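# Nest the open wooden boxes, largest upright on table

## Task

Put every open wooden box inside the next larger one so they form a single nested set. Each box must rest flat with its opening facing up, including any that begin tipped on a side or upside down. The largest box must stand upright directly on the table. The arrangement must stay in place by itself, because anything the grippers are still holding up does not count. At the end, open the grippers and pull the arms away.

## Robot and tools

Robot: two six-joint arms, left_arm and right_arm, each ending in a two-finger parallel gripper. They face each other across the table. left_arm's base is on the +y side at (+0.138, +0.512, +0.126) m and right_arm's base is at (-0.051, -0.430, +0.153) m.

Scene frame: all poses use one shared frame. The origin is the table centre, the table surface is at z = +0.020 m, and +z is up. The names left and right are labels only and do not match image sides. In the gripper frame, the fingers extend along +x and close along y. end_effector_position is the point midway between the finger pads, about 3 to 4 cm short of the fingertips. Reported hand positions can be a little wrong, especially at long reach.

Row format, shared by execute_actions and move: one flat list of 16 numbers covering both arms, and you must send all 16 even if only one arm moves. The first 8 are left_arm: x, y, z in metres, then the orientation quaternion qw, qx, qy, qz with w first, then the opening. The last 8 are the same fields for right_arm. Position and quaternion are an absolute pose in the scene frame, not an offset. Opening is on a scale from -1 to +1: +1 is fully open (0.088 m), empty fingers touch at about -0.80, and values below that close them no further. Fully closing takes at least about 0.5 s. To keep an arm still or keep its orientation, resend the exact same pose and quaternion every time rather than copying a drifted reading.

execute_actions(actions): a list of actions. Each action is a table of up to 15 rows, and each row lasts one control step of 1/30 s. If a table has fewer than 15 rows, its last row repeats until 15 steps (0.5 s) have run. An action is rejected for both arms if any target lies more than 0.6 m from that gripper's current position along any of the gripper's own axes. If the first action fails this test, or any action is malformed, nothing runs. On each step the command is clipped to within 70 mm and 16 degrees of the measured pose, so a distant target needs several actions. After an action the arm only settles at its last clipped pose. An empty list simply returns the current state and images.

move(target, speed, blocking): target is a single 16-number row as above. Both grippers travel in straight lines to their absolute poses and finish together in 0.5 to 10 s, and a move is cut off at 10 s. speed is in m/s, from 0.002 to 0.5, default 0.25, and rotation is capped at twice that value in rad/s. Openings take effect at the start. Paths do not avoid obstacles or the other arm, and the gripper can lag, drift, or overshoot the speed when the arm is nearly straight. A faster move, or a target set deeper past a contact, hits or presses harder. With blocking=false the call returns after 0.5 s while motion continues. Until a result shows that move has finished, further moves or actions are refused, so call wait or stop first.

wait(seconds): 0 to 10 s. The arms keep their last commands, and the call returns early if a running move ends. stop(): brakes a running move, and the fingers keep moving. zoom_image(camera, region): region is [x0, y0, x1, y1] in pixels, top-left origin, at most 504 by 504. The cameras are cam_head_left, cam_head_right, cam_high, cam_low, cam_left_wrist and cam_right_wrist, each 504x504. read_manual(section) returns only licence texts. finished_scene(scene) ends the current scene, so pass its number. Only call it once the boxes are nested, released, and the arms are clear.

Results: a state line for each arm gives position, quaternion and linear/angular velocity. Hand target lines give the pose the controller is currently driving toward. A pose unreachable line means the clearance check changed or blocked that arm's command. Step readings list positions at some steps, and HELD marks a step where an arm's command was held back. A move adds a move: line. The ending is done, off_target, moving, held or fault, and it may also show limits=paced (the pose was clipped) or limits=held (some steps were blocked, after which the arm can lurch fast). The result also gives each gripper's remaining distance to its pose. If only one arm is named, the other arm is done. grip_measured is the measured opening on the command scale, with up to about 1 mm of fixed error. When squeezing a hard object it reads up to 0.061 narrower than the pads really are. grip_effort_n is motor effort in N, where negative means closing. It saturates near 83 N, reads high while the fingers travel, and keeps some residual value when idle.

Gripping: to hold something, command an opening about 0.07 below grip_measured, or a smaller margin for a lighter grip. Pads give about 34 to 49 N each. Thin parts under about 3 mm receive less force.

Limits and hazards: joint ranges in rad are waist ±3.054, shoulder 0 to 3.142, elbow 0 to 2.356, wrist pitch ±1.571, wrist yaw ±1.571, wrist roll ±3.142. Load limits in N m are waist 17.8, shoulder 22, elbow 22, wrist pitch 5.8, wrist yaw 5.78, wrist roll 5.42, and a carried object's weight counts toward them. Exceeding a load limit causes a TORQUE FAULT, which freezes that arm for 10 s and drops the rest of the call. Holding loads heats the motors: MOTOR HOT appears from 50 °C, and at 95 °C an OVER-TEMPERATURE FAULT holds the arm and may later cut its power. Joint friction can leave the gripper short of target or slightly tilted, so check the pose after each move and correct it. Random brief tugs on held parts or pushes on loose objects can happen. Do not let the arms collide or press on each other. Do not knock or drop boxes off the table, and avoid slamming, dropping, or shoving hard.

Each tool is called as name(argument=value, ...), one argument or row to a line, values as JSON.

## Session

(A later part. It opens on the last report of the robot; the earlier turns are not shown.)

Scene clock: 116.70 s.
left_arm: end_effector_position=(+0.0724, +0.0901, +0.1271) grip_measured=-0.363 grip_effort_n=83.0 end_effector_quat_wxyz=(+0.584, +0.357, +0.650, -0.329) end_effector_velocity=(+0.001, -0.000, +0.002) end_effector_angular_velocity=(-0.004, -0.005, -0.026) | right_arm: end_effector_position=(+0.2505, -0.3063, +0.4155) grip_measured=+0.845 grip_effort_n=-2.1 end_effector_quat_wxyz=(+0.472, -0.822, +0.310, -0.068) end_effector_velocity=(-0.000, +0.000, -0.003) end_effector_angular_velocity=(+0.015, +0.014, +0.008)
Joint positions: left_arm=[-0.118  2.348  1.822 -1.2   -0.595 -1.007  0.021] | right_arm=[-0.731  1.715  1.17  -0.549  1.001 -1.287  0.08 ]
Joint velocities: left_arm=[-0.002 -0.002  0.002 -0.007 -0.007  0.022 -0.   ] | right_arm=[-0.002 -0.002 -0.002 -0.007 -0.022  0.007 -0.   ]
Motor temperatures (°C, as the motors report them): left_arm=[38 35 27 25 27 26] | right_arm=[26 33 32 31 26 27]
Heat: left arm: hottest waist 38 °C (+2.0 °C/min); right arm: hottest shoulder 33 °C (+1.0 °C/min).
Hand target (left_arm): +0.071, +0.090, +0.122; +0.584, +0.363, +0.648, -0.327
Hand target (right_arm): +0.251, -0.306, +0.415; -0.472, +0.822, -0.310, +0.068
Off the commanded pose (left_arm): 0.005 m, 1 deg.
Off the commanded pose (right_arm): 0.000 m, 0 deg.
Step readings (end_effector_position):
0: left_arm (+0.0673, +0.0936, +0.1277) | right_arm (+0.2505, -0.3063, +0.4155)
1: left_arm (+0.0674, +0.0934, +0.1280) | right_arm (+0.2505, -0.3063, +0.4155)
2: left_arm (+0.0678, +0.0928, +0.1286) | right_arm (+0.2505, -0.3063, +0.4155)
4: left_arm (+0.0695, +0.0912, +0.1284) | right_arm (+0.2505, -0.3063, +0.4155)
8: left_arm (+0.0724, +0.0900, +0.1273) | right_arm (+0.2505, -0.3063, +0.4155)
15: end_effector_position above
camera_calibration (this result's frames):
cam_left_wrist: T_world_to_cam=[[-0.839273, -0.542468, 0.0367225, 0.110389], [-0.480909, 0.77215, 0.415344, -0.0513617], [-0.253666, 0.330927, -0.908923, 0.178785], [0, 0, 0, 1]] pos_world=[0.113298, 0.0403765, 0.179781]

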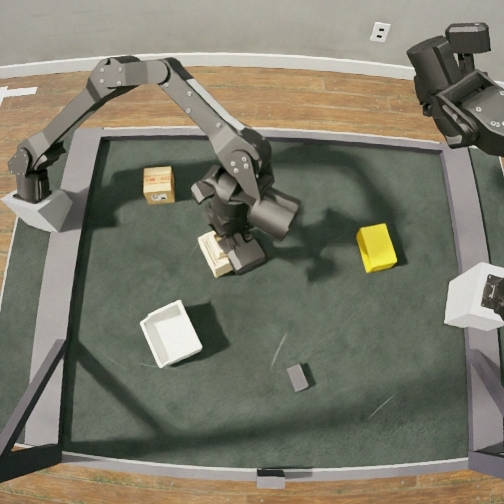

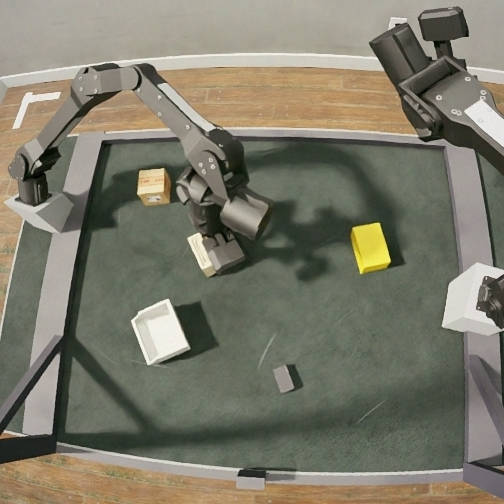

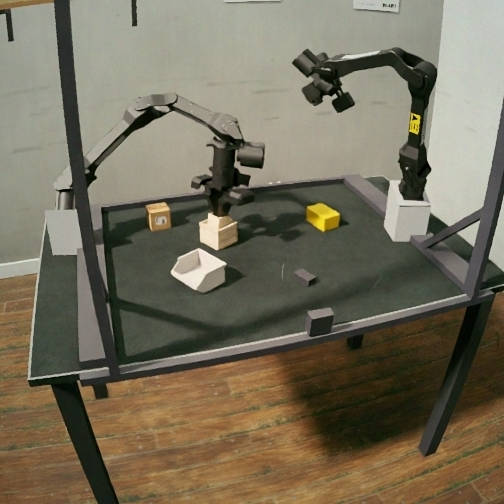

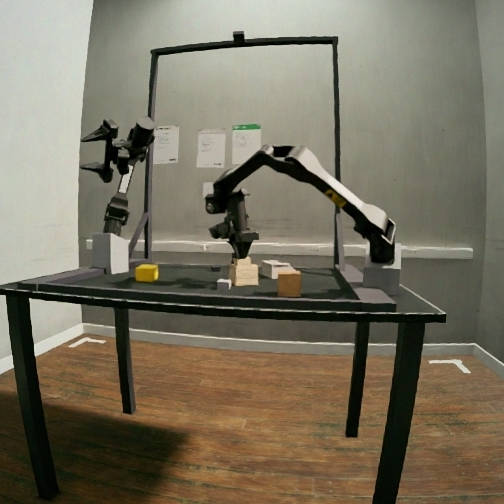

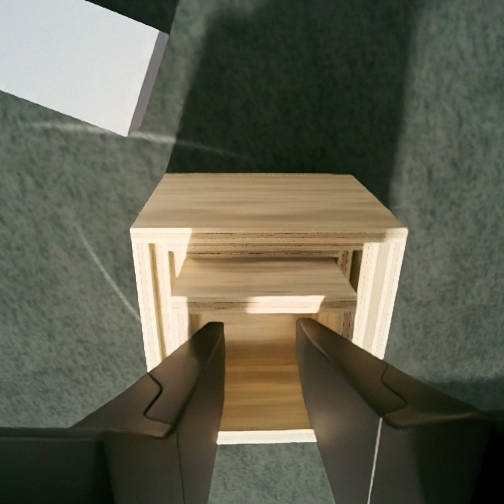

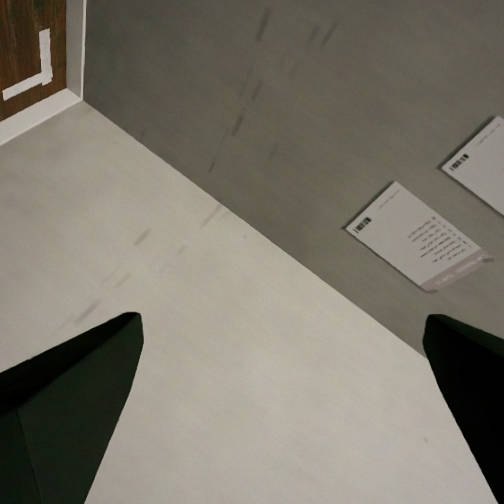

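execute_actions(
  actions=[],
)

Scene clock: 117.10 s.
left_arm: end_effector_position=(+0.0724, +0.0901, +0.1271) grip_measured=-0.363 grip_effort_n=83.0 end_effector_quat_wxyz=(+0.584, +0.357, +0.650, -0.329) end_effector_velocity=(+0.003, +0.003, +0.002) end_effector_angular_velocity=(+0.003, -0.027, +0.001) | right_arm: end_effector_position=(+0.2505, -0.3063, +0.4155) grip_measured=+0.845 grip_effort_n=-2.1 end_effector_quat_wxyz=(+0.472, -0.822, +0.310, -0.068) end_effector_velocity=(+0.001, -0.000, -0.000) end_effector_angular_velocity=(-0.009, +0.011, +0.008)
Joint positions: left_arm=[-0.118  2.348  1.822 -1.2   -0.595 -1.007  0.021] | right_arm=[-0.731  1.715  1.17  -0.549  1.001 -1.287  0.08 ]
Joint velocities: left_arm=[-0.007 -0.002 -0.002 -0.022 -0.022 -0.022 -0.   ] | right_arm=[-0.002 -0.002 -0.002  0.007 -0.007 -0.022 -0.   ]
Motor temperatures (°C, as the motors report them): left_arm=[38 35 27 25 27 26] | right_arm=[26 33 32 31 26 27]
Heat: left arm: hottest waist 38 °C (+2.0 °C/min); right arm: hottest shoulder 33 °C (+1.0 °C/min).
Hand target (left_arm): +0.071, +0.090, +0.122; +0.584, +0.363, +0.648, -0.327
Hand target (right_arm): +0.251, -0.306, +0.415; -0.472, +0.822, -0.310, +0.068
Off the commanded pose (left_arm): 0.005 m, 1 deg.
Off the commanded pose (right_arm): 0.000 m, 0 deg.
camera_calibration (this result's frames):
cam_left_wrist: T_world_to_cam=[[-0.839273, -0.542468, 0.0367225, 0.110389], [-0.480909, 0.77215, 0.415344, -0.0513617], [-0.253666, 0.330927, -0.908923, 0.178785], [0, 0, 0, 1]] pos_world=[0.113298, 0.0403765, 0.179781]

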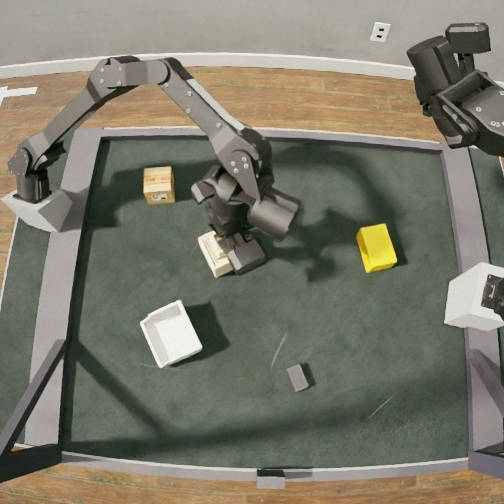

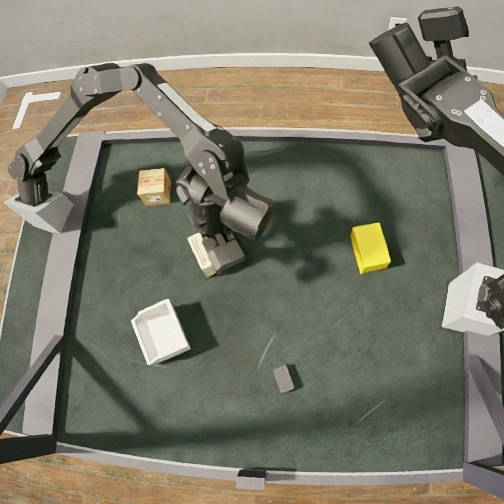

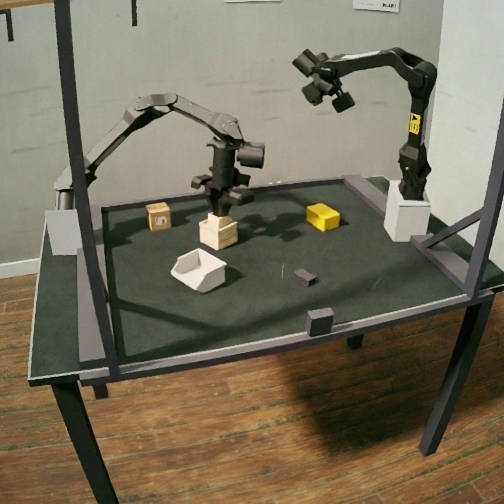

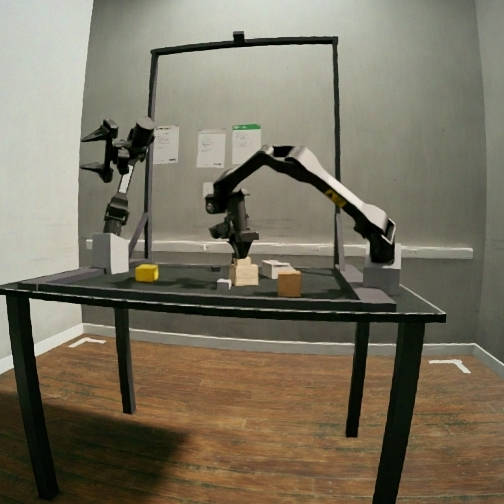

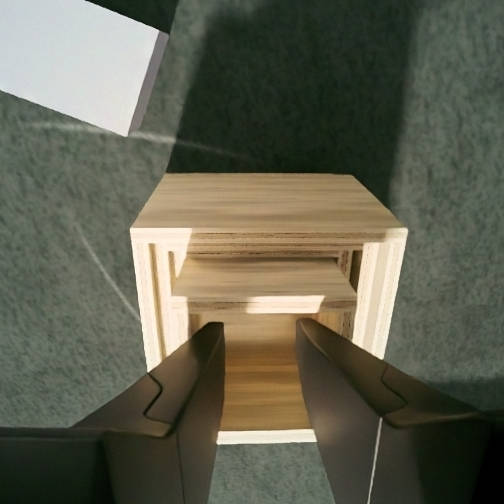

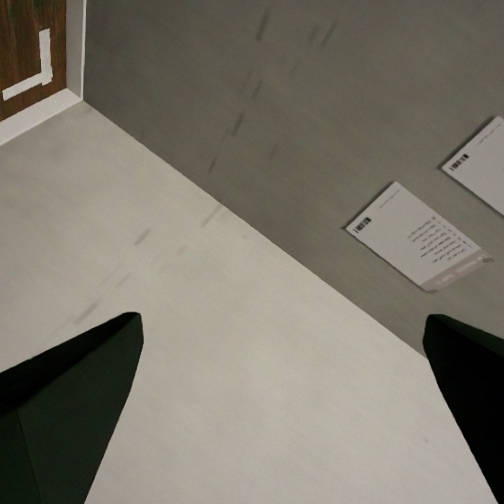

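execute_actions(
  actions=[
    [[0.0706,0.0910,0.120,0.5900,0.3640,0.6380,-0.3362,-0.29,0.2505,-0.3063,0.4155,0.472,-0.822,0.310,-0.068,0.845]],
    [[0.0703,0.0925,0.119,0.5950,0.3605,0.6345,-0.3376,-0.29,0.2505,-0.3063,0.4155,0.472,-0.822,0.310,-0.068,0.845]],
    [[0.0700,0.0940,0.118,0.5992,0.3572,0.6314,-0.3390,-0.29,0.2505,-0.3063,0.4155,0.472,-0.822,0.310,-0.068,0.845]],
  ],
)

Scene clock: 118.67 s.
left_arm: end_effector_position=(+0.0684, +0.0928, +0.1154) grip_measured=-0.363 grip_effort_n=83.0 end_effector_quat_wxyz=(+0.599, +0.358, +0.632, -0.337) end_effector_velocity=(+0.006, +0.002, +0.001) end_effector_angular_velocity=(-0.002, -0.039, -0.024) | right_arm: end_effector_position=(+0.2505, -0.3063, +0.4155) grip_measured=+0.845 grip_effort_n=-2.1 end_effector_quat_wxyz=(+0.472, -0.822, +0.310, -0.068) end_effector_velocity=(+0.001, -0.000, -0.000) end_effector_angular_velocity=(+0.003, +0.002, +0.006)
Joint positions: left_arm=[-0.122  2.347  1.756 -1.123 -0.64  -0.991  0.021] | right_arm=[-0.731  1.715  1.17  -0.549  1.001 -1.287  0.08 ]
Joint velocities: left_arm=[-0.002 -0.002 -0.002 -0.022 -0.037  0.007 -0.   ] | right_arm=[-0.002 -0.002 -0.002  0.007 -0.007 -0.007 -0.   ]
Motor temperatures (°C, as the motors report them): left_arm=[38 35 27 25 27 26] | right_arm=[26 33 32 31 26 27]
Heat: left arm: hottest waist 38 °C (+2.0 °C/min); right arm: hottest shoulder 33 °C (+1.0 °C/min).
Hand target (left_arm): +0.070, +0.094, +0.118; +0.599, +0.357, +0.631, -0.339
Hand target (right_arm): +0.251, -0.306, +0.415; -0.472, +0.822, -0.310, +0.068
Off the commanded pose (left_arm): 0.003 m, 0 deg.
Off the commanded pose (right_arm): 0.000 m, 0 deg.
Step readings (end_effector_position; steps 1 to 15: 1st action; 16 to 30: 2nd action; 31 to 45: 3rd action):
0: left_arm (+0.0724, +0.0901, +0.1271) | right_arm (+0.2505, -0.3063, +0.4155)
1: left_arm (+0.0725, +0.0899, +0.1270) | right_arm (+0.2505, -0.3063, +0.4155)
2: left_arm (+0.0724, +0.0894, +0.1265) | right_arm (+0.2505, -0.3063, +0.4155)
4: left_arm (+0.0722, +0.0883, +0.1255) | right_arm (+0.2505, -0.3063, +0.4155)
8: left_arm (+0.0720, +0.0884, +0.1240) | right_arm (+0.2505, -0.3063, +0.4155)
15: left_arm (+0.0718, +0.0884, +0.1235) | right_arm (+0.2505, -0.3063, +0.4155)
16: left_arm (+0.0715, +0.0886, +0.1230) | right_arm (+0.2505, -0.3063, +0.4155)
17: left_arm (+0.0711, +0.0889, +0.1220) | right_arm (+0.2505, -0.3063, +0.4155)
19: left_arm (+0.0707, +0.0894, +0.1208) | right_arm (+0.2505, -0.3063, +0.4155)
23: left_arm (+0.0703, +0.0908, +0.1192) | right_arm (+0.2505, -0.3063, +0.4155)
30: left_arm (+0.0702, +0.0907, +0.1190) | right_arm (+0.2505, -0.3063, +0.4155)
31: left_arm (+0.0701, +0.0908, +0.1185) | right_arm (+0.2505, -0.3063, +0.4155)
32: left_arm (+0.0698, +0.0907, +0.1179) | right_arm (+0.2505, -0.3063, +0.4155)
34: left_arm (+0.0693, +0.0917, +0.1167) | right_arm (+0.2505, -0.3063, +0.4155)
38: left_arm (+0.0687, +0.0927, +0.1156) | right_arm (+0.2505, -0.3063, +0.4155)
45: end_effector_position above
camera_calibration (this result's frames):
cam_left_wrist: T_world_to_cam=[[-0.847835, -0.529699, 0.0243999, 0.109841], [-0.483601, 0.791285, 0.374163, -0.0473631], [-0.217501, 0.305429, -0.927042, 0.168297], [0, 0, 0, 1]] pos_world=[0.106827, 0.0442574, 0.17106]

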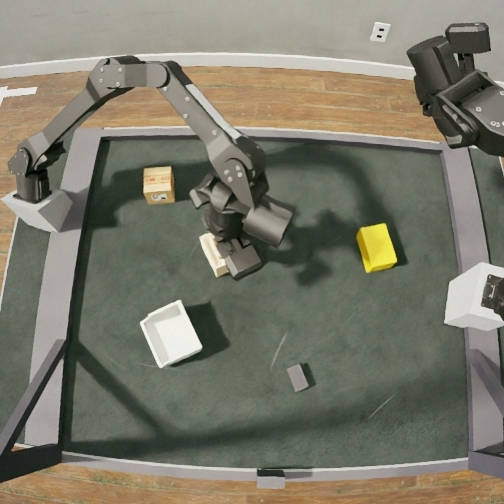

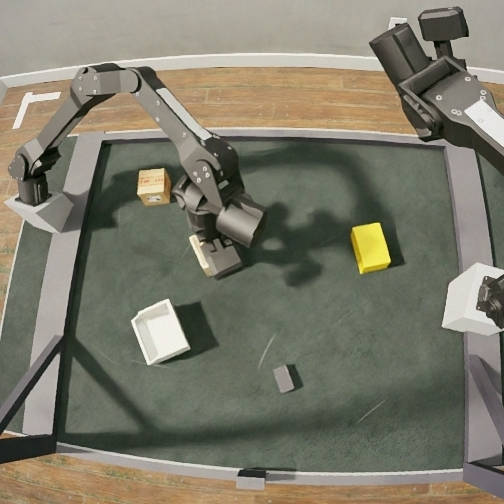

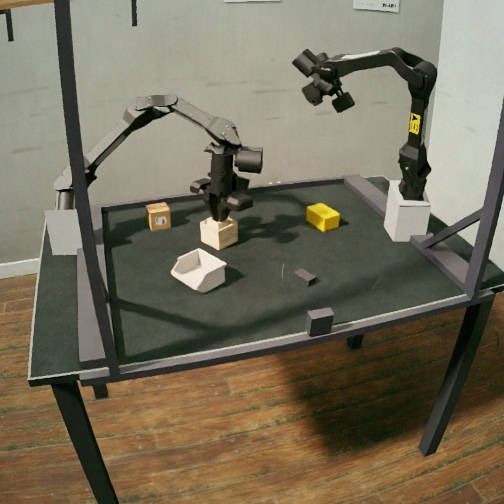

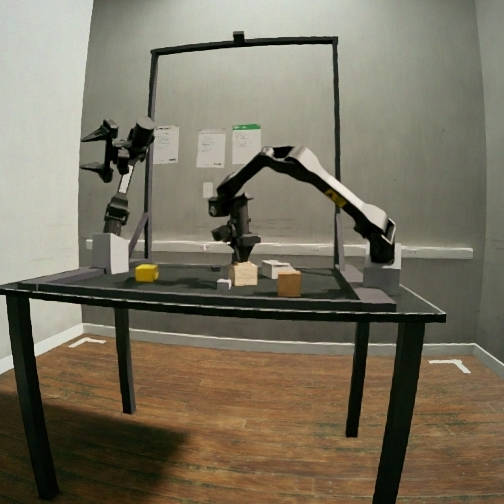

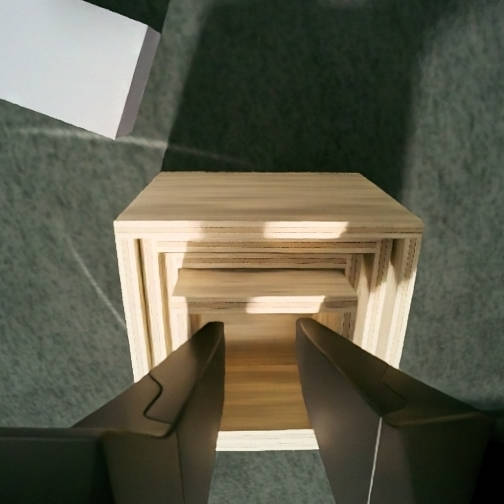

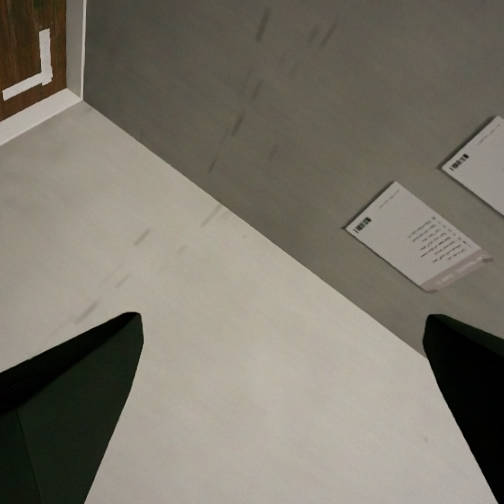

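execute_actions(
  actions=[
    [[0.0695,0.0950,0.112,0.6050,0.3545,0.6255,-0.3420,-0.29,0.2505,-0.3063,0.4155,0.472,-0.822,0.310,-0.068,0.845]],
    [[0.0690,0.0960,0.105,0.6110,0.3510,0.6200,-0.3455,-0.29,0.2505,-0.3063,0.4155,0.472,-0.822,0.310,-0.068,0.845]],
    [[0.0690,0.0965,0.099,0.6155,0.3482,0.6155,-0.3482,-0.29,0.2505,-0.3063,0.4155,0.472,-0.822,0.310,-0.068,0.845]],
  ],
)

Scene clock: 120.30 s.
left_arm: end_effector_position=(+0.0656, +0.0954, +0.0982) grip_measured=-0.363 grip_effort_n=83.0 end_effector_quat_wxyz=(+0.616, +0.348, +0.616, -0.348) end_effector_velocity=(+0.002, +0.000, +0.002) end_effector_angular_velocity=(-0.003, -0.007, +0.019) | right_arm: end_effector_position=(+0.2505, -0.3063, +0.4155) grip_measured=+0.845 grip_effort_n=-2.1 end_effector_quat_wxyz=(+0.472, -0.822, +0.310, -0.068) end_effector_velocity=(-0.001, -0.000, -0.003) end_effector_angular_velocity=(-0.009, +0.018, +0.005)
Joint positions: left_arm=[-0.116  2.333  1.651 -0.985 -0.685 -0.955  0.021] | right_arm=[-0.731  1.715  1.17  -0.549  1.001 -1.287  0.08 ]
Joint velocities: left_arm=[-0.002 -0.007 -0.002 -0.007 -0.007 -0.022 -0.   ] | right_arm=[ 0.002 -0.002 -0.007 -0.007 -0.007 -0.007 -0.   ]
Motor temperatures (°C, as the motors report them): left_arm=[38 35 27 25 27 26] | right_arm=[26 33 32 31 26 27]
Heat: left arm: hottest waist 38 °C (+2.0 °C/min); right arm: hottest shoulder 33 °C (+1.0 °C/min).
Hand target (left_arm): +0.069, +0.096, +0.099; +0.616, +0.348, +0.616, -0.348
Hand target (right_arm): +0.251, -0.306, +0.415; -0.472, +0.822, -0.310, +0.068
Off the commanded pose (left_arm): 0.004 m, 0 deg.
Off the commanded pose (right_arm): 0.000 m, 0 deg.
Step readings (end_effector_position; steps 1 to 15: 1st action; 16 to 30: 2nd action; 31 to 45: 3rd action):
0: left_arm (+0.0685, +0.0927, +0.1154) | right_arm (+0.2505, -0.3063, +0.4155)
1: left_arm (+0.0682, +0.0926, +0.1148) | right_arm (+0.2505, -0.3063, +0.4155)
2: left_arm (+0.0680, +0.0924, +0.1140) | right_arm (+0.2505, -0.3063, +0.4155)
4: left_arm (+0.0678, +0.0934, +0.1122) | right_arm (+0.2505, -0.3063, +0.4155)
8: left_arm (+0.0671, +0.0939, +0.1104) | right_arm (+0.2505, -0.3063, +0.4155)
15: left_arm (+0.0670, +0.0939, +0.1100) | right_arm (+0.2505, -0.3063, +0.4155)
16: left_arm (+0.0667, +0.0939, +0.1094) | right_arm (+0.2505, -0.3063, +0.4155)
17: left_arm (+0.0664, +0.0935, +0.1086) | right_arm (+0.2505, -0.3063, +0.4155)
19: left_arm (+0.0662, +0.0943, +0.1066) | right_arm (+0.2505, -0.3063, +0.4155)
23: left_arm (+0.0657, +0.0948, +0.1047) | right_arm (+0.2505, -0.3063, +0.4155)
30: left_arm (+0.0657, +0.0948, +0.1043) | right_arm (+0.2505, -0.3063, +0.4155)
31: left_arm (+0.0655, +0.0947, +0.1037) | right_arm (+0.2505, -0.3063, +0.4155)
32: left_arm (+0.0653, +0.0944, +0.1029) | right_arm (+0.2505, -0.3063, +0.4155)
34: left_arm (+0.0655, +0.0952, +0.1006) | right_arm (+0.2505, -0.3063, +0.4155)
38: left_arm (+0.0656, +0.0955, +0.0987) | right_arm (+0.2505, -0.3063, +0.4155)
45: end_effector_position above
camera_calibration (this result's frames):
cam_left_wrist: T_world_to_cam=[[-0.849164, -0.527379, 0.028151, 0.108709], [-0.491822, 0.809084, 0.321706, -0.0403337], [-0.192438, 0.259336, -0.946421, 0.155607], [0, 0, 0, 1]] pos_world=[0.102419, 0.0496097, 0.157185]

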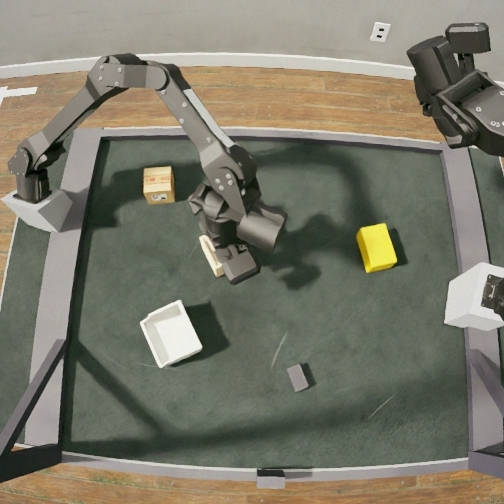

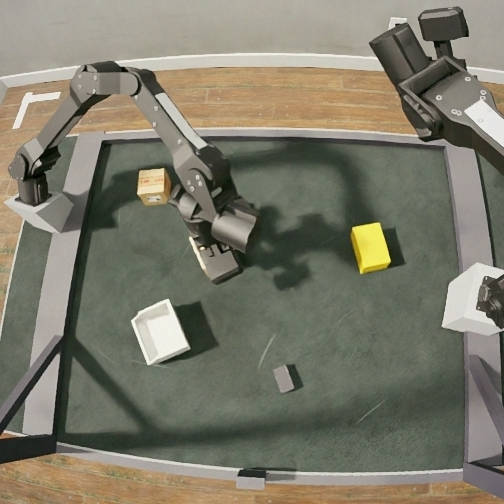

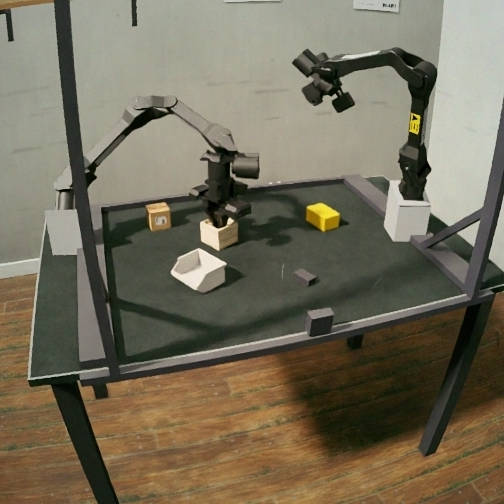

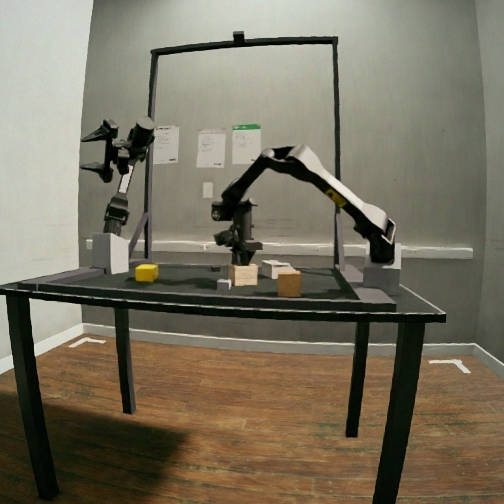

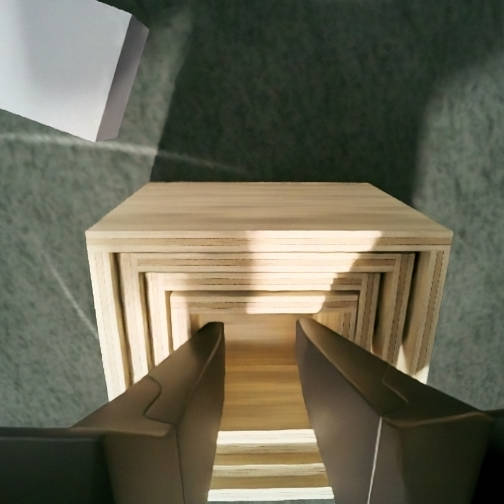

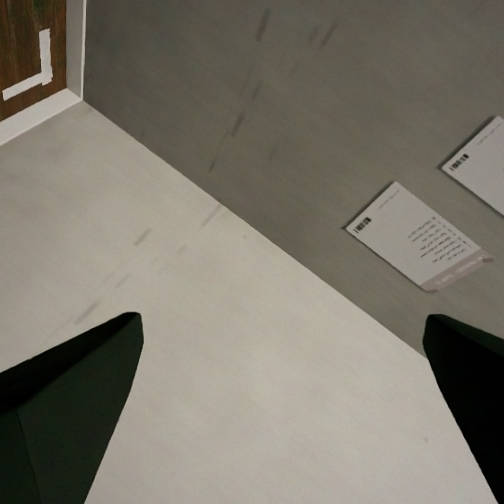

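execute_actions(
  actions=[
    [[0.0670,0.0965,0.0945,0.6155,0.3482,0.6155,-0.3482,-0.29,0.2505,-0.3063,0.4155,0.472,-0.822,0.310,-0.068,0.845]],
    [[0.0670,0.0965,0.0945,0.6155,0.3482,0.6155,-0.3482,-0.68,0.2505,-0.3063,0.4155,0.472,-0.822,0.310,-0.068,0.845]],
  ],
)

move(
  target=[0.066,0.097,0.17,0.6155,0.3482,0.6155,-0.3482,-0.75,0.2505,-0.3063,0.4155,0.472,-0.822,0.310,-0.068,0.845],
  speed=0.12,
)

Scene clock: 121.40 s.
left_arm: end_effector_position=(+0.0652, +0.0946, +0.0962) grip_measured=-0.674 grip_effort_n=-16.0 end_effector_quat_wxyz=(+0.616, +0.345, +0.616, -0.349) end_effector_velocity=(+0.000, +0.001, +0.000) end_effector_angular_velocity=(+0.001, -0.009, +0.001) | right_arm: end_effector_position=(+0.2505, -0.3063, +0.4155) grip_measured=+0.845 grip_effort_n=-2.1 end_effector_quat_wxyz=(+0.472, -0.822, +0.310, -0.068) end_effector_velocity=(-0.002, -0.004, -0.003) end_effector_angular_velocity=(-0.023, +0.022, -0.012)
Joint positions: left_arm=[-0.113  2.333  1.644 -0.968 -0.685 -0.95   0.006] | right_arm=[-0.731  1.715  1.17  -0.549  1.001 -1.287  0.08 ]
Joint velocities: left_arm=[-0.002  0.002  0.002 -0.007 -0.007 -0.007 -0.001] | right_arm=[-0.002  0.002 -0.002 -0.022  0.007 -0.007  0.   ]
Motor temperatures (°C, as the motors report them): left_arm=[38 36 27 25 27 26] | right_arm=[26 33 32 31 26 27]
Heat: left arm: hottest waist 38 °C (+2.0 °C/min); right arm: hottest shoulder 33 °C (+1.0 °C/min).
Hand target (left_arm): +0.067, +0.096, +0.095; +0.615, +0.348, +0.615, -0.348
Hand target (right_arm): +0.251, -0.306, +0.415; -0.472, +0.822, -0.310, +0.068
Off the commanded pose (left_arm): 0.003 m, 0 deg.
Off the commanded pose (right_arm): 0.000 m, 0 deg.
Step readings (end_effector_position; steps 1 to 15: 1st action; 16 to 30: 2nd action):
0: left_arm (+0.0656, +0.0954, +0.0982) | right_arm (+0.2505, -0.3063, +0.4155)
1: left_arm (+0.0654, +0.0953, +0.0980) | right_arm (+0.2505, -0.3063, +0.4155)
2: left_arm (+0.0652, +0.0950, +0.0977) | right_arm (+0.2505, -0.3063, +0.4155)
4: left_arm (+0.0652, +0.0949, +0.0970) | right_arm (+0.2505, -0.3063, +0.4155)
8: left_arm (+0.0654, +0.0949, +0.0962) | right_arm (+0.2505, -0.3063, +0.4155)
15: left_arm (+0.0653, +0.0948, +0.0962) | right_arm (+0.2505, -0.3063, +0.4155)
16: left_arm (+0.0653, +0.0948, +0.0962) | right_arm (+0.2505, -0.3063, +0.4155)
17: left_arm (+0.0652, +0.0947, +0.0962) | right_arm (+0.2505, -0.3063, +0.4155)
19: left_arm (+0.0652, +0.0946, +0.0962) | right_arm (+0.2505, -0.3063, +0.4155)
23: left_arm (+0.0652, +0.0946, +0.0962) | right_arm (+0.2505, -0.3063, +0.4155)
30: end_effector_position above
camera_calibration (this result's frames):
cam_left_wrist: T_world_to_cam=[[-0.847276, -0.530139, 0.0328014, 0.107703], [-0.493819, 0.808962, 0.31894, -0.0388343], [-0.195618, 0.254032, -0.947207, 0.154551], [0, 0, 0, 1]] pos_world=[0.10231, 0.049252, 0.155244]

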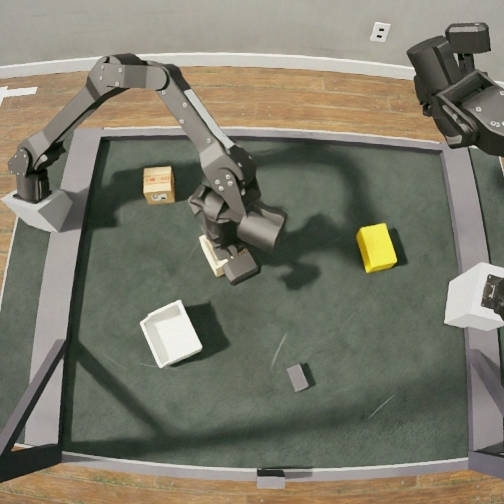

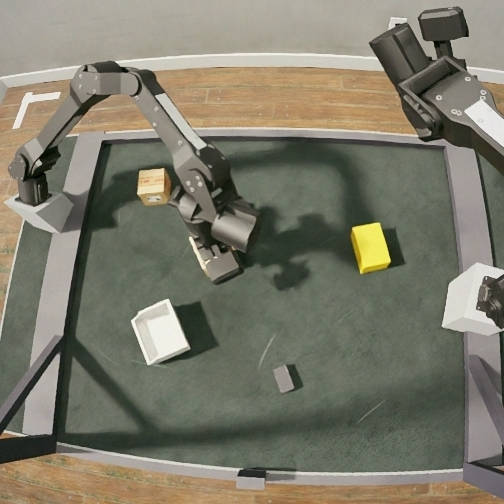

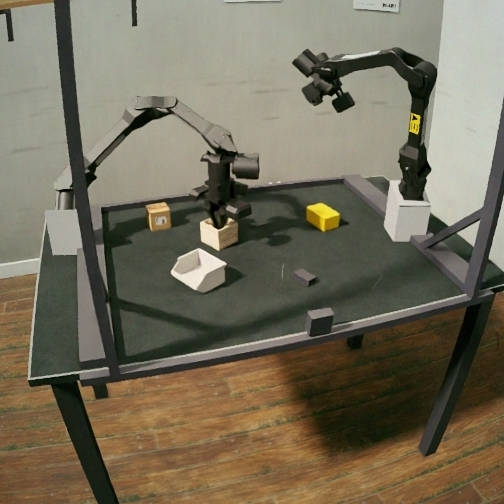

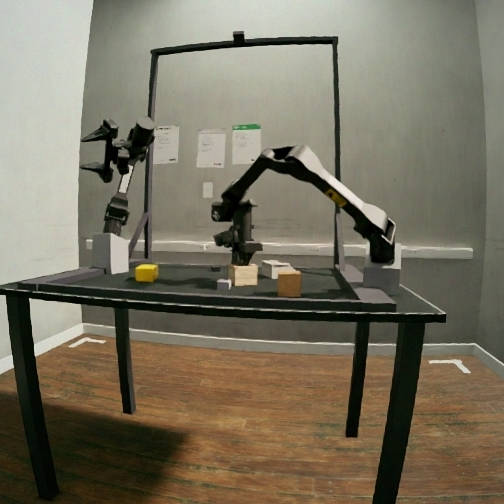

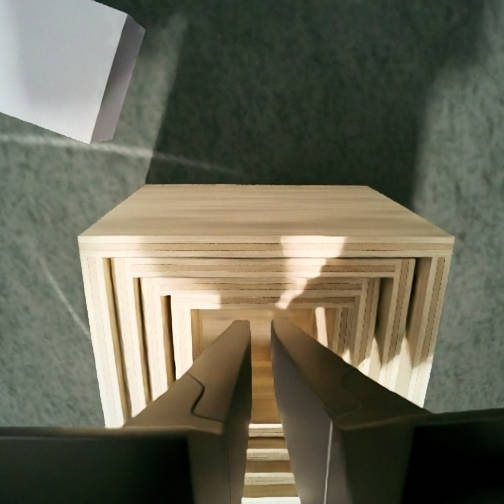

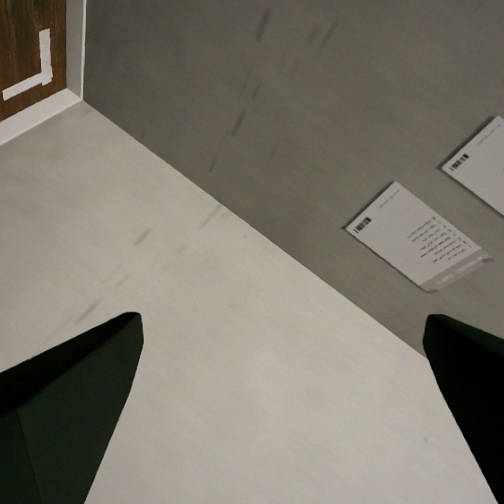

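Scene clock: 122.43 s.
left_arm: end_effector_position=(+0.0643, +0.0997, +0.1653) grip_measured=-0.747 grip_effort_n=-16.0 end_effector_quat_wxyz=(+0.614, +0.357, +0.612, -0.349) end_effector_velocity=(+0.005, -0.001, +0.004) end_effector_angular_velocity=(-0.008, -0.021, +0.001) | right_arm: end_effector_position=(+0.2505, -0.3063, +0.4155) grip_measured=+0.845 grip_effort_n=-2.1 end_effector_quat_wxyz=(+0.472, -0.822, +0.310, -0.068) end_effector_velocity=(+0.001, +0.000, -0.002) end_effector_angular_velocity=(+0.012, -0.002, +0.002)
Joint positions: left_arm=[-0.221  2.311  1.818 -1.273 -0.673 -1.082  0.002] | right_arm=[-0.731  1.715  1.17  -0.549  1.001 -1.287  0.08 ]
Joint velocities: left_arm=[-0.002 -0.002  0.012 -0.022 -0.022 -0.007 -0.   ] | right_arm=[-0.002  0.002 -0.002  0.007 -0.007  0.007 -0.   ]
Motor temperatures (°C, as the motors report them): left_arm=[38 36 27 25 27 26] | right_arm=[26 33 32 31 26 27]
Heat: left arm: hottest waist 38 °C (+2.0 °C/min); right arm: hottest shoulder 33 °C (+1.0 °C/min).
Hand target (left_arm): +0.066, +0.097, +0.170; +0.615, +0.348, +0.615, -0.348
Hand target (right_arm): +0.251, -0.306, +0.415; -0.472, +0.822, -0.310, +0.068
Off the commanded pose (left_arm): 0.006 m, 1 deg.
Off the commanded pose (right_arm): 0.000 m, 0 deg.
move: done
camera_calibration (this result's frames):
cam_left_wrist: T_world_to_cam=[[-0.857796, -0.51372, 0.0166522, 0.109081], [-0.481324, 0.814224, 0.324602, -0.0677783], [-0.180313, 0.270427, -0.945704, 0.215733], [0, 0, 0, 1]] pos_world=[0.0998456, 0.052884, 0.224204]

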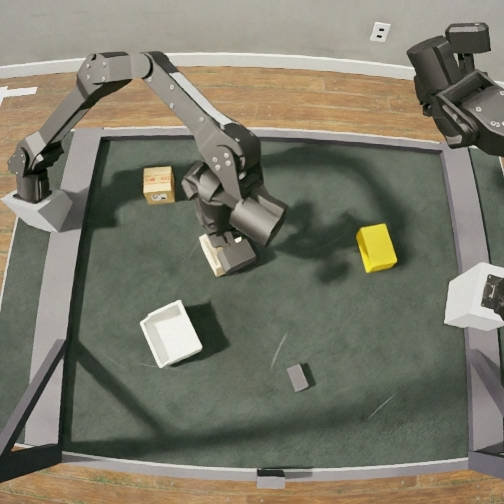

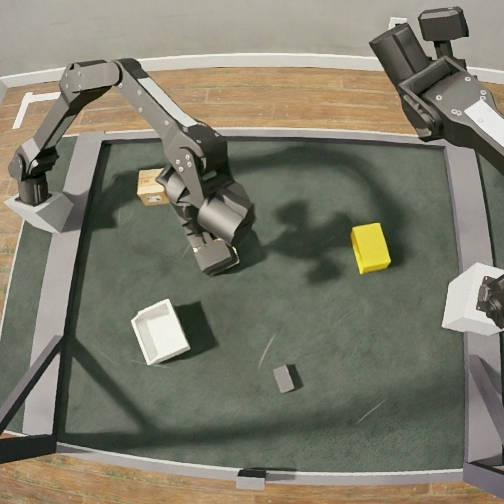

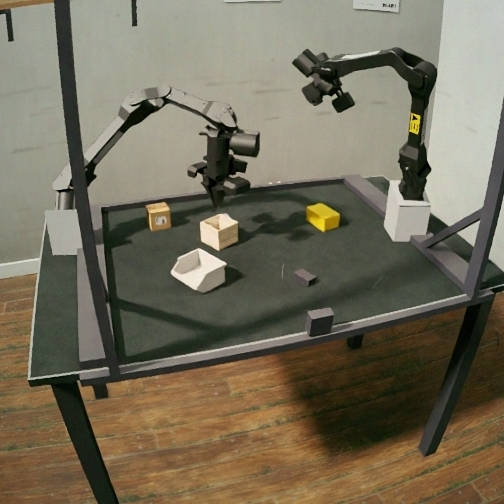

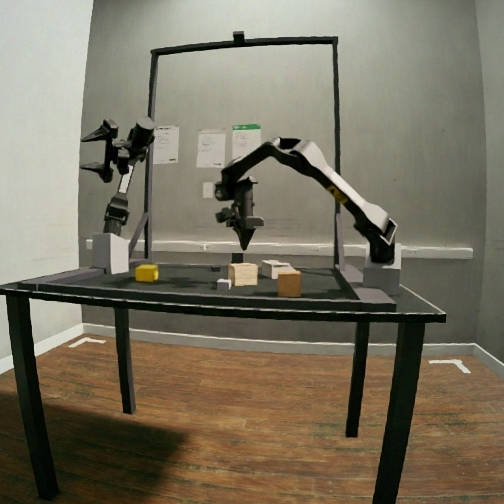

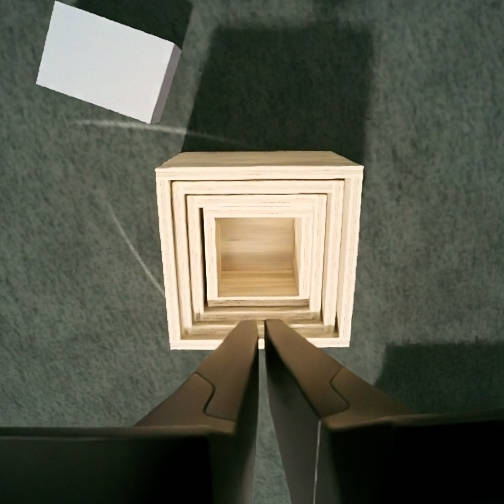

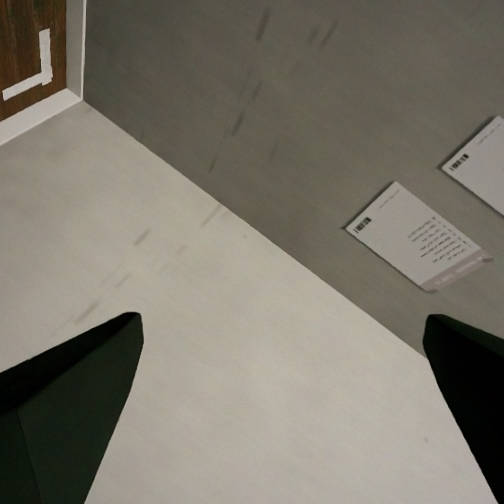

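zoom_image(
  camera="cam_left_wrist",
  region=[140,140,380,360],
)

zoom_image(
  camera="cam_high",
  region=[180,190,260,260],
)

Region (140, 140, 380, 360) of cam_left_wrist's 504x504 image, scaled by 2.100, with more detail than that image has; it fills the top 462 rows of this view, and the rest is white.

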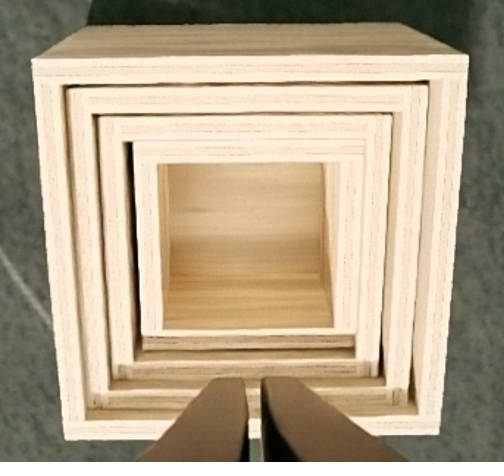

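Region (180, 190, 260, 260) of cam_high's 504x504 image, scaled by 6.300, with more detail than that image has; it fills the top 441 rows of this view, and the rest is white.

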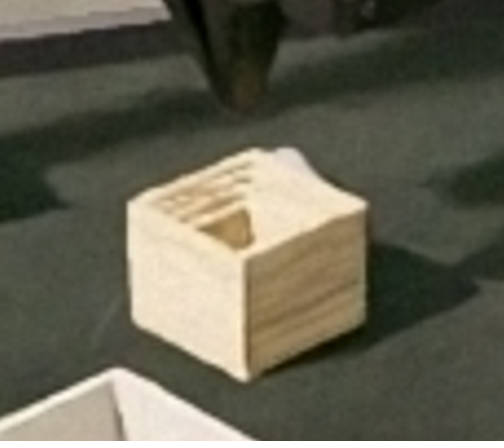

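move(
  target=[0.12,0.25,0.28,0.6155,0.3482,0.6155,-0.3482,0.0,0.2505,-0.3063,0.4155,0.472,-0.822,0.310,-0.068,0.845],
  speed=0.25,
)

Scene clock: 123.93 s.
left_arm: end_effector_position=(+0.1175, +0.2470, +0.2792) grip_measured=-0.003 grip_effort_n=16.0 end_effector_quat_wxyz=(+0.613, +0.340, +0.617, -0.357) end_effector_velocity=(+0.004, -0.001, +0.001) end_effector_angular_velocity=(-0.018, -0.015, -0.010) | right_arm: end_effector_position=(+0.2505, -0.3063, +0.4155) grip_measured=+0.845 grip_effort_n=-2.1 end_effector_quat_wxyz=(+0.472, -0.822, +0.310, -0.068) end_effector_velocity=(+0.001, -0.000, -0.000) end_effector_angular_velocity=(+0.003, +0.002, +0.006)
Joint positions: left_arm=[-0.54   1.781  1.414 -1.577 -0.582 -1.448  0.039] | right_arm=[-0.731  1.715  1.17  -0.549  1.001 -1.287  0.08 ]
Joint velocities: left_arm=[-0.002 -0.007 -0.002 -0.007 -0.022  0.007 -0.   ] | right_arm=[-0.002 -0.002 -0.002  0.007 -0.007 -0.007 -0.   ]
Motor temperatures (°C, as the motors report them): left_arm=[38 36 27 25 27 26] | right_arm=[26 33 32 31 26 27]
Heat: left arm: hottest waist 38 °C (+2.0 °C/min); right arm: hottest shoulder 33 °C (+1.0 °C/min).
Hand target (left_arm): +0.119, +0.250, +0.279; +0.613, +0.341, +0.618, -0.356
Hand target (right_arm): +0.251, -0.306, +0.415; -0.472, +0.822, -0.310, +0.068
Off the commanded pose (left_arm): 0.004 m, 1 deg.
Off the commanded pose (right_arm): 0.000 m, 0 deg.
joint sent to its limit (left arm) — the command would take joint 4 (wrist pitch) past its lower limit, so that joint was sent only as far as its limit.
move: done
camera_calibration (this result's frames):
cam_left_wrist: T_world_to_cam=[[-0.849435, -0.5251, 0.0522596, 0.220416], [-0.484943, 0.815829, 0.315046, -0.196358], [-0.208066, 0.242268, -0.947636, 0.303954], [0, 0, 0, 1]] pos_world=[0.155249, 0.202296, 0.338381]

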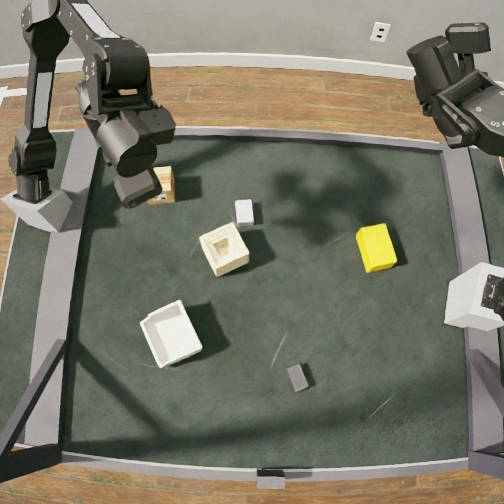

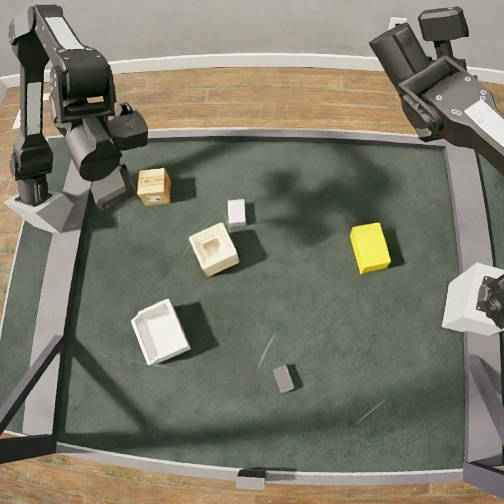

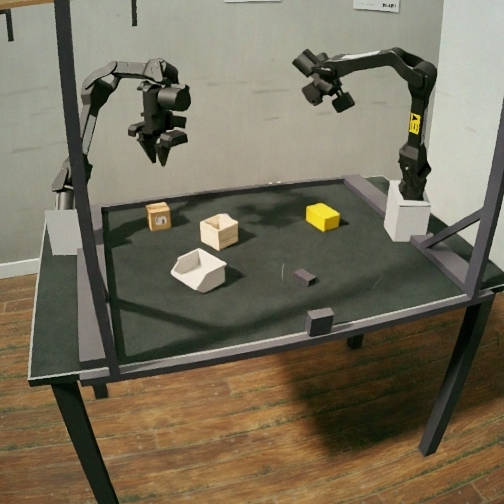

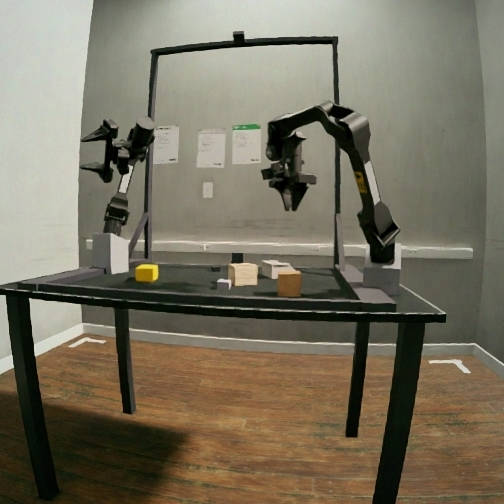

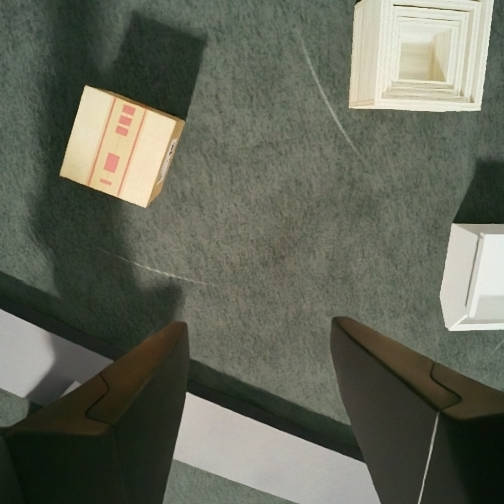

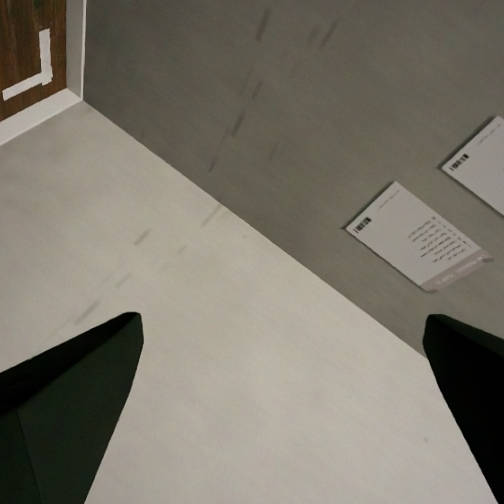

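zoom_image(
  camera="cam_head_left",
  region=[170,190,280,290],
)

Region (170, 190, 280, 290) of cam_head_left's 504x504 image, scaled by 4.582, with more detail than that image has; it fills the top 458 rows of this view, and the rest is white.

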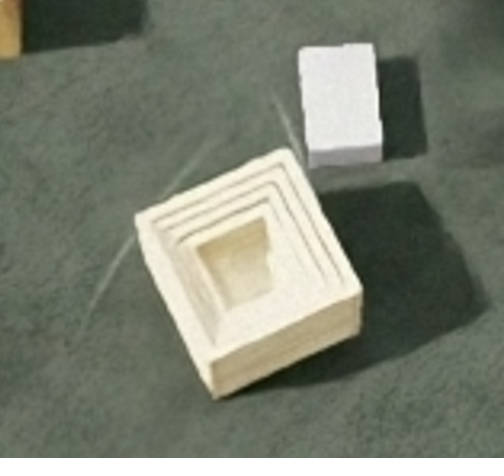

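finished_scene(
  scene=1,
)

The scene is finished: the task was done.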